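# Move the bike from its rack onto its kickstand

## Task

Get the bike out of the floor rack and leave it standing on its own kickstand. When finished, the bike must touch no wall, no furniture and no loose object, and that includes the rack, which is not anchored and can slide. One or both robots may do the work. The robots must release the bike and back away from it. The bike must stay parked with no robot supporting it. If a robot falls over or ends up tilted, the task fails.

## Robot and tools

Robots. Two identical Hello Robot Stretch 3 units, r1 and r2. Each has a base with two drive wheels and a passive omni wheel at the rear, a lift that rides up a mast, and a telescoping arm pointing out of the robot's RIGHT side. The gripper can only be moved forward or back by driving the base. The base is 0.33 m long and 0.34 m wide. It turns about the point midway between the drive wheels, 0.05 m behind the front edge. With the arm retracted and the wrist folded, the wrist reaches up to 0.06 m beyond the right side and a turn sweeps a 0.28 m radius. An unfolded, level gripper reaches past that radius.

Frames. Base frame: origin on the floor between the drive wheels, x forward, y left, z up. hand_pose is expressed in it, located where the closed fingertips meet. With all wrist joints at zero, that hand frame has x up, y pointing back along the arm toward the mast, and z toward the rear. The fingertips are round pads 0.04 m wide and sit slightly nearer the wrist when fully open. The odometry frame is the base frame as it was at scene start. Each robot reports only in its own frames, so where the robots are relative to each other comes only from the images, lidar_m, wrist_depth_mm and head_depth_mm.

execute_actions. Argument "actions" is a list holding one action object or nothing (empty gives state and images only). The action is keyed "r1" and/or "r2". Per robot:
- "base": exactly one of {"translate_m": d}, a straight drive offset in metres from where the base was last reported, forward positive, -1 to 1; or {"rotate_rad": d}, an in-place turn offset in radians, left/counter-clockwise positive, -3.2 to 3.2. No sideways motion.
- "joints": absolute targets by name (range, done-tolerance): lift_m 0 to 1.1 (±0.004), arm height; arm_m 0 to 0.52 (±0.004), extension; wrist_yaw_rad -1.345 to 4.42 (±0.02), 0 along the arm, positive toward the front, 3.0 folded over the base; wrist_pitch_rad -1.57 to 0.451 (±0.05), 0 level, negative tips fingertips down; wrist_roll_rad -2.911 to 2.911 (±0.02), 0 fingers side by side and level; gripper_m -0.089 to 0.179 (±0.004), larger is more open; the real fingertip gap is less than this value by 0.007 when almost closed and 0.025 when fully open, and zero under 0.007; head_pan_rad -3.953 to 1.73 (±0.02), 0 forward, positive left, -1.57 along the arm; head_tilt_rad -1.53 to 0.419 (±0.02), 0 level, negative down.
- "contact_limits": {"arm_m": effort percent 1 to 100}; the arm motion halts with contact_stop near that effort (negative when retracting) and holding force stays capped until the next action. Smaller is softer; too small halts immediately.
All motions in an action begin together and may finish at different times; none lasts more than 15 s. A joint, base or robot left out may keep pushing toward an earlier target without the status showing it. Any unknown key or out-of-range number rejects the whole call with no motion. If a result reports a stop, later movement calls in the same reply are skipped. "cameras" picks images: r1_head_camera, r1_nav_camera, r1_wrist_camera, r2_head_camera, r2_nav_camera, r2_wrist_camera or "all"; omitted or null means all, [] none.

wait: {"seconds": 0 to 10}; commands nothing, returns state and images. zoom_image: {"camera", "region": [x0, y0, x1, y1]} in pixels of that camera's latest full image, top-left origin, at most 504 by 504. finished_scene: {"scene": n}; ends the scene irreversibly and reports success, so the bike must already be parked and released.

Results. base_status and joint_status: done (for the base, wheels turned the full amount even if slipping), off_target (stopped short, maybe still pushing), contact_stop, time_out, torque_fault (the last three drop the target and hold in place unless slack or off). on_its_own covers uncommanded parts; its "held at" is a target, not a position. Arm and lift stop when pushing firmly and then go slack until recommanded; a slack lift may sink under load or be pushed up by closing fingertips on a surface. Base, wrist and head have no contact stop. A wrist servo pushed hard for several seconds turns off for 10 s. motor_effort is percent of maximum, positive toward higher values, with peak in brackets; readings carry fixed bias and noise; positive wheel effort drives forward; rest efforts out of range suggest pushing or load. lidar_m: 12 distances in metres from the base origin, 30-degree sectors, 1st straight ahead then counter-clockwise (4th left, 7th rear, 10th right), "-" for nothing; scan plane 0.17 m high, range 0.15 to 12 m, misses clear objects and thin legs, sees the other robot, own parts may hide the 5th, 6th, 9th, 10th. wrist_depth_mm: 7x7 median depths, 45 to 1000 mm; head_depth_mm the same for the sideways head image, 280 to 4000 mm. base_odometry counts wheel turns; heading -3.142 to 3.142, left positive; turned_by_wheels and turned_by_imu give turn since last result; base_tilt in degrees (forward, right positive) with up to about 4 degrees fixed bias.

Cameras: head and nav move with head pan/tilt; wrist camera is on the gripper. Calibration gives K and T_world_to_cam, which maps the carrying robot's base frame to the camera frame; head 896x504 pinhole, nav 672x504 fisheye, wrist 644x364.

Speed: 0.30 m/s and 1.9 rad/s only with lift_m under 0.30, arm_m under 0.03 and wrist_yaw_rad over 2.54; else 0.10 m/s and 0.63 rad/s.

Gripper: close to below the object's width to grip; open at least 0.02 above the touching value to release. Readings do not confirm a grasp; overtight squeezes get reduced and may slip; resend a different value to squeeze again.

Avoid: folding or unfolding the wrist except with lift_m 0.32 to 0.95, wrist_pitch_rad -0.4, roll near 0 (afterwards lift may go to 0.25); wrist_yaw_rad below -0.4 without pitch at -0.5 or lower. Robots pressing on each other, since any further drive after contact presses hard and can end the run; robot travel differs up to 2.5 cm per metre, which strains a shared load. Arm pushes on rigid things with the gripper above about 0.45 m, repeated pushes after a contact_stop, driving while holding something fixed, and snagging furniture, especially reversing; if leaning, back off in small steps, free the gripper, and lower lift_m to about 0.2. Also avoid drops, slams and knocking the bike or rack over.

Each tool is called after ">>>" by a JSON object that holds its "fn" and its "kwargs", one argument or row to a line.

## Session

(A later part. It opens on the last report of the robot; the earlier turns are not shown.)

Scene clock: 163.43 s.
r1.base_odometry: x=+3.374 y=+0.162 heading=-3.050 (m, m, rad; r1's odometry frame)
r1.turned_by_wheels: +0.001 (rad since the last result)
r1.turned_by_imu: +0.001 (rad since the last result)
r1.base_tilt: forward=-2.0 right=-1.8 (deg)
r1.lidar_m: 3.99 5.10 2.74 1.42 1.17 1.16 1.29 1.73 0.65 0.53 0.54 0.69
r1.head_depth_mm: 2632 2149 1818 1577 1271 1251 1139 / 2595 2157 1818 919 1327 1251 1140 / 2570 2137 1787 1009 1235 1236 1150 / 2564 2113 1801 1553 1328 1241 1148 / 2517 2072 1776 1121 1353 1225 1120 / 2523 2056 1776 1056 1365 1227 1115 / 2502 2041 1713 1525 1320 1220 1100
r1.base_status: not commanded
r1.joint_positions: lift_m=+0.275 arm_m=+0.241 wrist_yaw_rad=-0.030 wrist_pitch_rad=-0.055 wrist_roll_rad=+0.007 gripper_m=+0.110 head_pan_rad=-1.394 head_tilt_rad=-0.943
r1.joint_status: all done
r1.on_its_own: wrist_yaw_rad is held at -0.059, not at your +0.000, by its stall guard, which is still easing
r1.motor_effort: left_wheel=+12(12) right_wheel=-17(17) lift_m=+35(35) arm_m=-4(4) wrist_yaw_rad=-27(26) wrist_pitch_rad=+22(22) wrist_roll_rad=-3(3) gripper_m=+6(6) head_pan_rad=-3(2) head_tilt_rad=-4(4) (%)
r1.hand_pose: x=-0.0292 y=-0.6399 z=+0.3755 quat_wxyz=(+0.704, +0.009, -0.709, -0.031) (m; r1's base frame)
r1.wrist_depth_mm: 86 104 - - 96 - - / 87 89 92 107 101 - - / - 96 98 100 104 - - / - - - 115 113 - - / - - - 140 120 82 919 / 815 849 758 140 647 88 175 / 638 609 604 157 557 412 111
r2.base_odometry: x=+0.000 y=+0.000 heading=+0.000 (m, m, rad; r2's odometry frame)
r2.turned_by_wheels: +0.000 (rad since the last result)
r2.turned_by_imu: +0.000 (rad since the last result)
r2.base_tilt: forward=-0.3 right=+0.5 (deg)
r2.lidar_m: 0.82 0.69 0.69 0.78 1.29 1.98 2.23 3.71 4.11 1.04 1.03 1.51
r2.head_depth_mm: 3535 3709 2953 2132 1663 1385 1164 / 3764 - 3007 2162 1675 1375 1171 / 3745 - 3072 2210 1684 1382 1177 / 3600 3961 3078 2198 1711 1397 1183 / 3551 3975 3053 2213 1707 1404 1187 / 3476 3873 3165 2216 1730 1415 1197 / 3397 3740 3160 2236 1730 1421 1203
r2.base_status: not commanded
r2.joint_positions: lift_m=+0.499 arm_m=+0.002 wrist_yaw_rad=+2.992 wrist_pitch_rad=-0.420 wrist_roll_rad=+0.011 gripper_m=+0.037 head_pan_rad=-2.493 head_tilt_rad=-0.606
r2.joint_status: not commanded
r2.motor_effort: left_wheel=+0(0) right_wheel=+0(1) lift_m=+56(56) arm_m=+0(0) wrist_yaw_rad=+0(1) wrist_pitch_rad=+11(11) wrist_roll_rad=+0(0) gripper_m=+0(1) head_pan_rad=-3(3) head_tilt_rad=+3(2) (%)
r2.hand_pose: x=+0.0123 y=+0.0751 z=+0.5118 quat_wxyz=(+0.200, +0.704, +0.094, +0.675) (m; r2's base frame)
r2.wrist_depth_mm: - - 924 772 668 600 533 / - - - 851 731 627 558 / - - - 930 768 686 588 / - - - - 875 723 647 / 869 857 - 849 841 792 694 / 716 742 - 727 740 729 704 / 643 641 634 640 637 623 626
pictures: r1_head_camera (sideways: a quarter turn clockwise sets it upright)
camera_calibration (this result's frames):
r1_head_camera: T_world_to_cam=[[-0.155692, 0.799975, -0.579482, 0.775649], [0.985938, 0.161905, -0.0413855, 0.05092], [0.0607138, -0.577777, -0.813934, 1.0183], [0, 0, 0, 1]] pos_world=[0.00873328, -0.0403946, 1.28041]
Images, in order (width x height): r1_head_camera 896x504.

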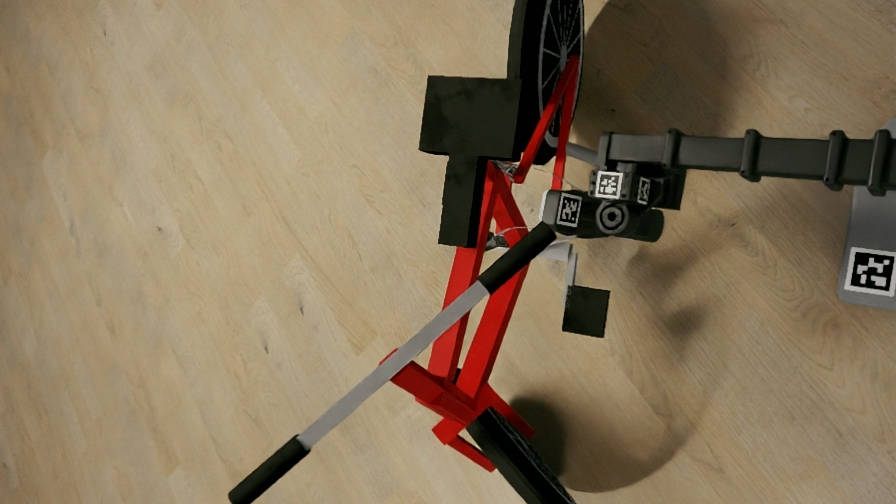

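>>> {"fn": "execute_actions", "kwargs": {
  "actions": [
    {"r1":{"joints":{"arm_m":0.17,"gripper_m":0.08,"lift_m":0.26}}}
  ],
  "cameras": ["r1_head_camera"]
}}

Scene clock: 169.20 s.
r1.base_odometry: x=+3.374 y=+0.162 heading=-3.050 (m, m, rad; r1's odometry frame)
r1.turned_by_wheels: -0.001 (rad since the last result)
r1.turned_by_imu: +0.000 (rad since the last result)
r1.base_tilt: forward=-2.0 right=-1.8 (deg)
r1.lidar_m: 3.97 5.08 2.74 1.42 1.17 1.16 1.28 1.74 0.65 0.53 0.54 0.68
r1.head_depth_mm: 2625 2146 1827 1593 1279 1252 1141 / 2618 2135 1816 917 1328 1245 1136 / 2566 2127 1797 1024 1319 - 1143 / 2547 2098 1788 1567 1356 1217 1146 / 2514 2088 1766 1117 1349 1235 1124 / 2500 2065 1747 1057 1368 1231 1111 / 2509 2059 1712 1549 1316 1225 1103
r1.base_status: not commanded
r1.joint_positions: lift_m=+0.260 arm_m=+0.170 wrist_yaw_rad=-0.011 wrist_pitch_rad=-0.027 wrist_roll_rad=+0.006 gripper_m=+0.080 head_pan_rad=-1.394 head_tilt_rad=-0.943
r1.joint_status: all done
r1.motor_effort: left_wheel=+1(6) right_wheel=-1(8) lift_m=+28(34) arm_m=-2(4) wrist_yaw_rad=-2(8) wrist_pitch_rad=+11(21) wrist_roll_rad=-3(3) gripper_m=+0(78) head_pan_rad=-2(3) head_tilt_rad=-4(4) (%)
r1.hand_pose: x=-0.0242 y=-0.5708 z=+0.3679 quat_wxyz=(+0.705, +0.006, -0.709, -0.014) (m; r1's base frame)
r1.wrist_depth_mm: 145 158 - - 160 - - / - 156 159 166 - - - / - - - 174 - - - / - - - 205 185 - - / - - - 215 - 235 225 / 225 260 728 245 673 235 229 / 338 243 267 341 331 259 259
r2.base_odometry: x=+0.000 y=+0.000 heading=+0.000 (m, m, rad; r2's odometry frame)
r2.turned_by_wheels: +0.000 (rad since the last result)
r2.turned_by_imu: +0.001 (rad since the last result)
r2.base_tilt: forward=-0.3 right=+0.5 (deg)
r2.lidar_m: 0.82 0.69 0.69 0.78 1.29 1.98 2.23 3.70 4.09 1.04 1.03 1.51
r2.head_depth_mm: 3535 3737 2966 2148 1669 1376 1174 / 3734 - 2979 2164 1679 1385 1177 / 3658 - 3046 2187 1689 1383 1179 / 3626 - 3081 2163 1710 1404 1181 / 3544 3978 3149 2197 1707 1411 1189 / 3516 3864 3144 2226 1728 1408 1195 / 3412 3655 3167 2249 1745 1418 1190
r2.base_status: not commanded
r2.joint_positions: lift_m=+0.499 arm_m=+0.002 wrist_yaw_rad=+2.992 wrist_pitch_rad=-0.420 wrist_roll_rad=+0.011 gripper_m=+0.037 head_pan_rad=-2.493 head_tilt_rad=-0.606
r2.joint_status: not commanded
r2.motor_effort: left_wheel=+0(0) right_wheel=+0(1) lift_m=+57(56) arm_m=+0(0) wrist_yaw_rad=+0(1) wrist_pitch_rad=+11(11) wrist_roll_rad=+0(0) gripper_m=-1(0) head_pan_rad=-3(3) head_tilt_rad=+3(3) (%)
r2.hand_pose: x=+0.0123 y=+0.0751 z=+0.5118 quat_wxyz=(+0.200, +0.704, +0.094, +0.675) (m; r2's base frame)
r2.wrist_depth_mm: - - 920 775 672 594 538 / - - - 867 731 623 562 / - - - 936 799 684 588 / - - - - 874 729 636 / 886 864 - 860 841 790 677 / 736 728 - 718 729 731 704 / 646 637 650 635 633 638 620
pictures: r1_head_camera (sideways: a quarter turn clockwise sets it upright)
camera_calibration (this result's frames):
r1_head_camera: T_world_to_cam=[[-0.155691, 0.799975, -0.579482, 0.775649], [0.985938, 0.161905, -0.0413855, 0.05092], [0.0607137, -0.577777, -0.813933, 1.0183], [0, 0, 0, 1]] pos_world=[0.00873327, -0.0403946, 1.28041]
Images, in order (width x height): r1_head_camera 896x504.

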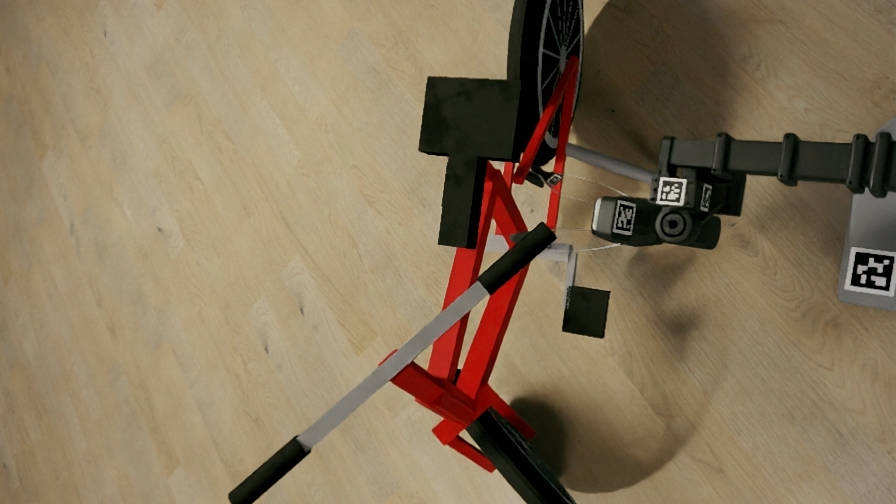

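>>> {"fn": "execute_actions", "kwargs": {
  "actions": [
    {"r1":{"joints":{"arm_m":0.0}}}
  ],
  "cameras": ["r1_head_camera"]
}}

>>> {"fn": "execute_actions", "kwargs": {
  "actions": [
    {"r1":{"joints":{"lift_m":0.4,"wrist_yaw_rad":1.5}}}
  ],
  "cameras": []
}}

>>> {"fn": "execute_actions", "kwargs": {
  "actions": [
    {"r1":{"base":{"translate_m":0.7},"joints":{"head_pan_rad":-2.2}}}
  ],
  "cameras": ["r1_nav_camera"]
}}

Scene clock: 183.50 s.
r1.base_odometry: x=+3.374 y=+0.162 heading=-3.050 (m, m, rad; r1's odometry frame)
r1.turned_by_wheels: +0.000 (rad since the last result)
r1.turned_by_imu: +0.001 (rad since the last result)
r1.base_tilt: forward=-2.0 right=-1.9 (deg)
r1.lidar_m: 3.99 5.10 2.74 1.42 1.17 1.16 1.28 1.74 0.64 0.53 0.54 0.69
r1.head_depth_mm: 2628 2155 1834 1595 1278 1252 1134 / 2574 2145 1815 916 1331 1252 1136 / 2584 2127 1808 1029 1325 1243 1157 / 2580 2106 1781 1553 1336 1255 - / 2533 2103 1779 1125 1349 1237 1116 / 2506 2073 1764 1055 1361 1228 1116 / 2467 2061 1719 1533 1319 1221 1111
r1.base_status: not commanded
r1.joint_positions: lift_m=+0.260 arm_m=+0.003 wrist_yaw_rad=-0.011 wrist_pitch_rad=-0.027 wrist_roll_rad=+0.006 gripper_m=+0.080 head_pan_rad=-1.394 head_tilt_rad=-0.943
r1.joint_status: all done
joint sent to its limit — the command would take r1.arm_m past its lower limit, so that joint was sent only as far as its limit.
r1.motor_effort: left_wheel=+1(2) right_wheel=-1(2) lift_m=+28(28) arm_m=-2(2) wrist_yaw_rad=-2(3) wrist_pitch_rad=+10(11) wrist_roll_rad=-3(3) gripper_m=-1(0) head_pan_rad=-2(2) head_tilt_rad=-4(4) (%)
r1.hand_pose: x=-0.0243 y=-0.4037 z=+0.3680 quat_wxyz=(+0.705, +0.006, -0.709, -0.014) (m; r1's base frame)
r1.wrist_depth_mm: 290 - - 289 254 - - / 314 307 315 339 - - - / 337 - - 350 - - - / 342 390 - - - 387 389 / 368 445 961 519 469 411 419 / 400 542 569 436 455 444 471 / 463 571 375 596 534 504 551
r2.base_odometry: x=+0.000 y=+0.000 heading=+0.000 (m, m, rad; r2's odometry frame)
r2.turned_by_wheels: +0.000 (rad since the last result)
r2.turned_by_imu: +0.001 (rad since the last result)
r2.base_tilt: forward=-0.4 right=+0.5 (deg)
r2.lidar_m: 0.82 0.69 0.69 0.79 1.30 1.98 2.24 3.73 4.09 1.04 1.03 1.51
r2.head_depth_mm: 3488 3761 2951 2147 1679 1379 1169 / 3801 - 2974 2151 1677 1387 1176 / 3728 - 2996 2187 1688 1392 1183 / 3642 - 3003 2176 1696 1395 1184 / 3572 3965 3062 2201 1711 1404 1187 / 3454 3835 3125 2233 1723 1418 1198 / 3452 3730 3124 2258 1730 1411 1201
r2.base_status: not commanded
r2.joint_positions: lift_m=+0.499 arm_m=+0.002 wrist_yaw_rad=+2.992 wrist_pitch_rad=-0.420 wrist_roll_rad=+0.011 gripper_m=+0.037 head_pan_rad=-2.493 head_tilt_rad=-0.606
r2.joint_status: not commanded
r2.motor_effort: left_wheel=+0(0) right_wheel=+0(0) lift_m=+57(56) arm_m=+0(0) wrist_yaw_rad=+0(0) wrist_pitch_rad=+11(11) wrist_roll_rad=+0(0) gripper_m=-2(1) head_pan_rad=-3(4) head_tilt_rad=+3(3) (%)
r2.hand_pose: x=+0.0123 y=+0.0751 z=+0.5118 quat_wxyz=(+0.200, +0.704, +0.094, +0.675) (m; r2's base frame)
r2.wrist_depth_mm: - - 925 780 665 593 519 / - - - 839 722 631 563 / - - - 919 783 668 604 / - - - - 872 746 634 / 856 858 - 841 881 779 673 / 753 727 - 730 728 737 694 / 658 647 638 637 643 634 639
pictures: r1_head_camera (sideways: a quarter turn clockwise sets it upright)
camera_calibration (this result's frames):
r1_head_camera: T_world_to_cam=[[-0.155692, 0.799975, -0.579482, 0.775649], [0.985938, 0.161905, -0.0413855, 0.05092], [0.0607138, -0.577777, -0.813933, 1.0183], [0, 0, 0, 1]] pos_world=[0.00873328, -0.0403946, 1.28041]
Images, in order (width x height): r1_head_camera 896x504.

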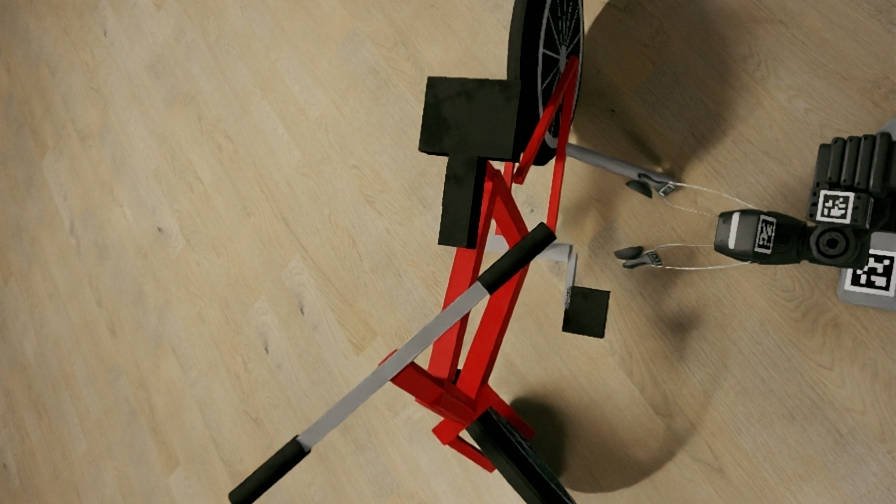

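Scene clock: 185.60 s.
r1.base_odometry: x=+3.374 y=+0.162 heading=-3.050 (m, m, rad; r1's odometry frame)
r1.turned_by_wheels: +0.000 (rad since the last result)
r1.turned_by_imu: +0.000 (rad since the last result)
r1.base_tilt: forward=-1.9 right=-1.8 (deg)
r1.lidar_m: 3.99 5.09 2.74 1.42 1.17 1.16 1.28 1.73 0.65 0.53 0.54 0.69
r1.head_depth_mm: 2653 2172 1803 1587 1278 1256 1139 / 2606 2152 1812 917 1333 1247 1145 / 2580 2138 1806 1027 1325 1245 - / 2572 2108 1784 1546 1336 1246 - / 2538 2085 1773 1117 1349 1241 1085 / 2516 2079 1769 1052 1371 1225 1100 / 2476 2050 1715 1532 1319 1220 1107
r1.base_status: not commanded
r1.joint_positions: lift_m=+0.400 arm_m=+0.003 wrist_yaw_rad=+1.497 wrist_pitch_rad=-0.026 wrist_roll_rad=+0.006 gripper_m=+0.080 head_pan_rad=-1.394 head_tilt_rad=-0.943
r1.joint_status: all done
r1.motor_effort: left_wheel=+1(1) right_wheel=-1(1) lift_m=+43(45) arm_m=-2(2) wrist_yaw_rad=+4(4) wrist_pitch_rad=+10(11) wrist_roll_rad=-3(3) gripper_m=+1(0) head_pan_rad=-3(2) head_tilt_rad=-4(4) (%)
r1.hand_pose: x=+0.2335 y=-0.1672 z=+0.5077 quat_wxyz=(+0.523, +0.489, -0.513, +0.473) (m; r1's base frame)
r1.wrist_depth_mm: - - - - - - - / - - - - - - - / - - - - - - - / - - - - - - - / - - - - - - - / - - - - 916 884 871 / 841 830 795 782 758 710 409
r2.base_odometry: x=+0.000 y=+0.000 heading=+0.000 (m, m, rad; r2's odometry frame)
r2.turned_by_wheels: +0.000 (rad since the last result)
r2.turned_by_imu: +0.000 (rad since the last result)
r2.base_tilt: forward=-0.4 right=+0.5 (deg)
r2.lidar_m: 0.82 0.70 0.69 0.78 1.30 1.98 2.24 3.72 4.10 1.04 1.03 1.52
r2.head_depth_mm: 3526 3729 2918 2148 1676 1375 1168 / 3713 - 2964 2150 1679 1383 1176 / 3667 - 3024 2169 1685 1386 1179 / 3651 - 3087 2206 1706 1401 1184 / 3551 3995 3115 2210 1713 1411 1192 / 3458 3936 3149 2218 1726 1413 1195 / 3414 3724 3184 2254 1734 1410 1203
r2.base_status: not commanded
r2.joint_positions: lift_m=+0.499 arm_m=+0.002 wrist_yaw_rad=+2.992 wrist_pitch_rad=-0.420 wrist_roll_rad=+0.011 gripper_m=+0.037 head_pan_rad=-2.493 head_tilt_rad=-0.606
r2.joint_status: not commanded
r2.motor_effort: left_wheel=+0(0) right_wheel=+0(0) lift_m=+56(56) arm_m=+0(0) wrist_yaw_rad=+0(0) wrist_pitch_rad=+10(11) wrist_roll_rad=+0(0) gripper_m=-1(1) head_pan_rad=-4(3) head_tilt_rad=+2(3) (%)
r2.hand_pose: x=+0.0123 y=+0.0751 z=+0.5118 quat_wxyz=(+0.200, +0.704, +0.094, +0.675) (m; r2's base frame)
r2.wrist_depth_mm: - - 920 772 677 587 526 / - - - 853 726 627 560 / - - - 931 778 657 596 / - - - - 860 735 643 / 862 860 - 872 835 791 683 / 727 743 - 727 727 738 706 / 640 652 634 632 645 632 627
pictures: none
No camera images: the call's "cameras" was empty. Leave "cameras" out to get every camera's image.

Scene clock: 193.67 s.
r1.base_odometry: x=+2.677 y=+0.098 heading=-3.050 (m, m, rad; r1's odometry frame)
r1.turned_by_wheels: +0.000 (rad since the last result)
r1.turned_by_imu: -0.002 (rad since the last result)
r1.base_tilt: forward=-2.0 right=-1.9 (deg)
r1.lidar_m: 3.39 4.64 4.03 2.08 1.70 1.69 1.87 0.74 0.51 3.74 3.08 3.06
r1.head_depth_mm: 2663 2150 1794 1591 1397 1252 1167 / 2604 2139 1150 1555 1389 1252 1155 / 2585 2127 1314 1512 1391 1252 1169 / 2565 2084 1008 1504 1386 1249 - / 2540 2073 1772 1129 1333 1252 - / 2521 2083 1767 1512 1301 1227 - / 2487 2065 1767 1532 1370 1224 1127
r1.base_status: done
r1.joint_positions: lift_m=+0.400 arm_m=+0.003 wrist_yaw_rad=+1.497 wrist_pitch_rad=-0.026 wrist_roll_rad=+0.006 gripper_m=+0.080 head_pan_rad=-2.193 head_tilt_rad=-0.943
r1.joint_status: all done
r1.motor_effort: left_wheel=+0(7) right_wheel=-1(3) lift_m=+42(43) arm_m=-3(2) wrist_yaw_rad=+4(3) wrist_pitch_rad=+10(10) wrist_roll_rad=-2(2) gripper_m=+0(1) head_pan_rad=-3(34) head_tilt_rad=-4(4) (%)
r1.hand_pose: x=+0.2335 y=-0.1672 z=+0.5077 quat_wxyz=(+0.523, +0.489, -0.513, +0.473) (m; r1's base frame)
r1.wrist_depth_mm: - - - - - - - / - - - - - - - / - - - - - - - / - - - - - - - / - - - - - - - / - - - - 949 941 694 / 831 841 776 805 768 723 598
r2.base_odometry: x=+0.000 y=+0.000 heading=+0.000 (m, m, rad; r2's odometry frame)
r2.turned_by_wheels: +0.000 (rad since the last result)
r2.turned_by_imu: +0.001 (rad since the last result)
r2.base_tilt: forward=-0.4 right=+0.5 (deg)
r2.lidar_m: 0.83 0.69 0.69 0.79 1.29 1.98 2.24 3.72 4.09 1.04 1.03 1.51
r2.head_depth_mm: 3496 3700 2929 2134 1675 1377 1173 / 3813 - 3010 2149 1693 1387 1176 / 3723 - 3011 2176 1687 1394 1178 / 3554 3935 3055 2189 1705 1398 1189 / 3558 3969 3102 2218 1715 1406 1188 / 3451 3885 3133 2218 1726 1413 1194 / 3436 3753 3192 2248 1734 1418 1200
r2.base_status: not commanded
r2.joint_positions: lift_m=+0.499 arm_m=+0.002 wrist_yaw_rad=+2.992 wrist_pitch_rad=-0.420 wrist_roll_rad=+0.011 gripper_m=+0.037 head_pan_rad=-2.493 head_tilt_rad=-0.606
r2.joint_status: not commanded
r2.motor_effort: left_wheel=+0(0) right_wheel=+1(0) lift_m=+56(56) arm_m=+0(0) wrist_yaw_rad=+0(0) wrist_pitch_rad=+11(11) wrist_roll_rad=+0(0) gripper_m=+0(1) head_pan_rad=-4(3) head_tilt_rad=+2(2) (%)
r2.hand_pose: x=+0.0123 y=+0.0751 z=+0.5118 quat_wxyz=(+0.200, +0.704, +0.094, +0.675) (m; r2's base frame)
r2.wrist_depth_mm: - - 905 769 669 581 527 / - - - 828 719 624 560 / - - - 958 787 677 595 / - - - - 856 730 644 / 851 852 - 855 866 785 675 / 731 749 - 730 715 721 690 / 643 638 641 644 636 641 618
pictures: r1_nav_camera (sideways: a quarter turn counterclockwise sets it upright)
camera_calibration (this result's frames):
r1_nav_camera: T_world_to_cam=[[-0.494682, -0.60718, 0.621789, -0.758595], [-0.800865, 0.596329, -0.0548333, 0.12833], [-0.337497, -0.525094, -0.781263, 0.968753], [0, 0, 0, 1]] pos_world=[0.0544626, -0.0284438, 1.23557]
Images, in order (width x height): r1_nav_camera 672x504.

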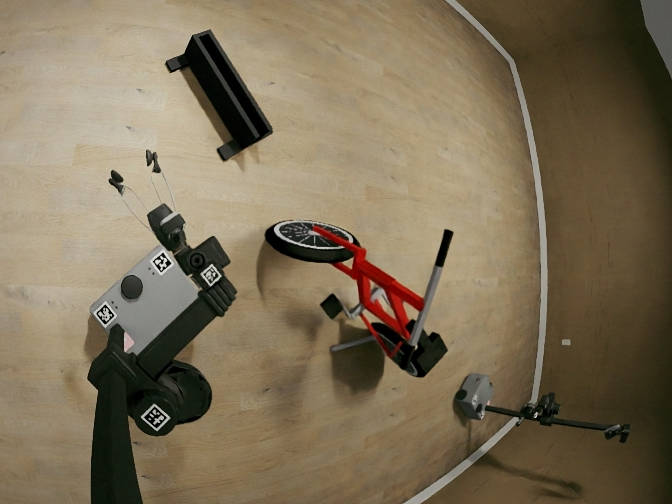

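>>> {"fn": "finished_scene", "kwargs": {
  "scene": 2
}}

The scene is finished: the task was done.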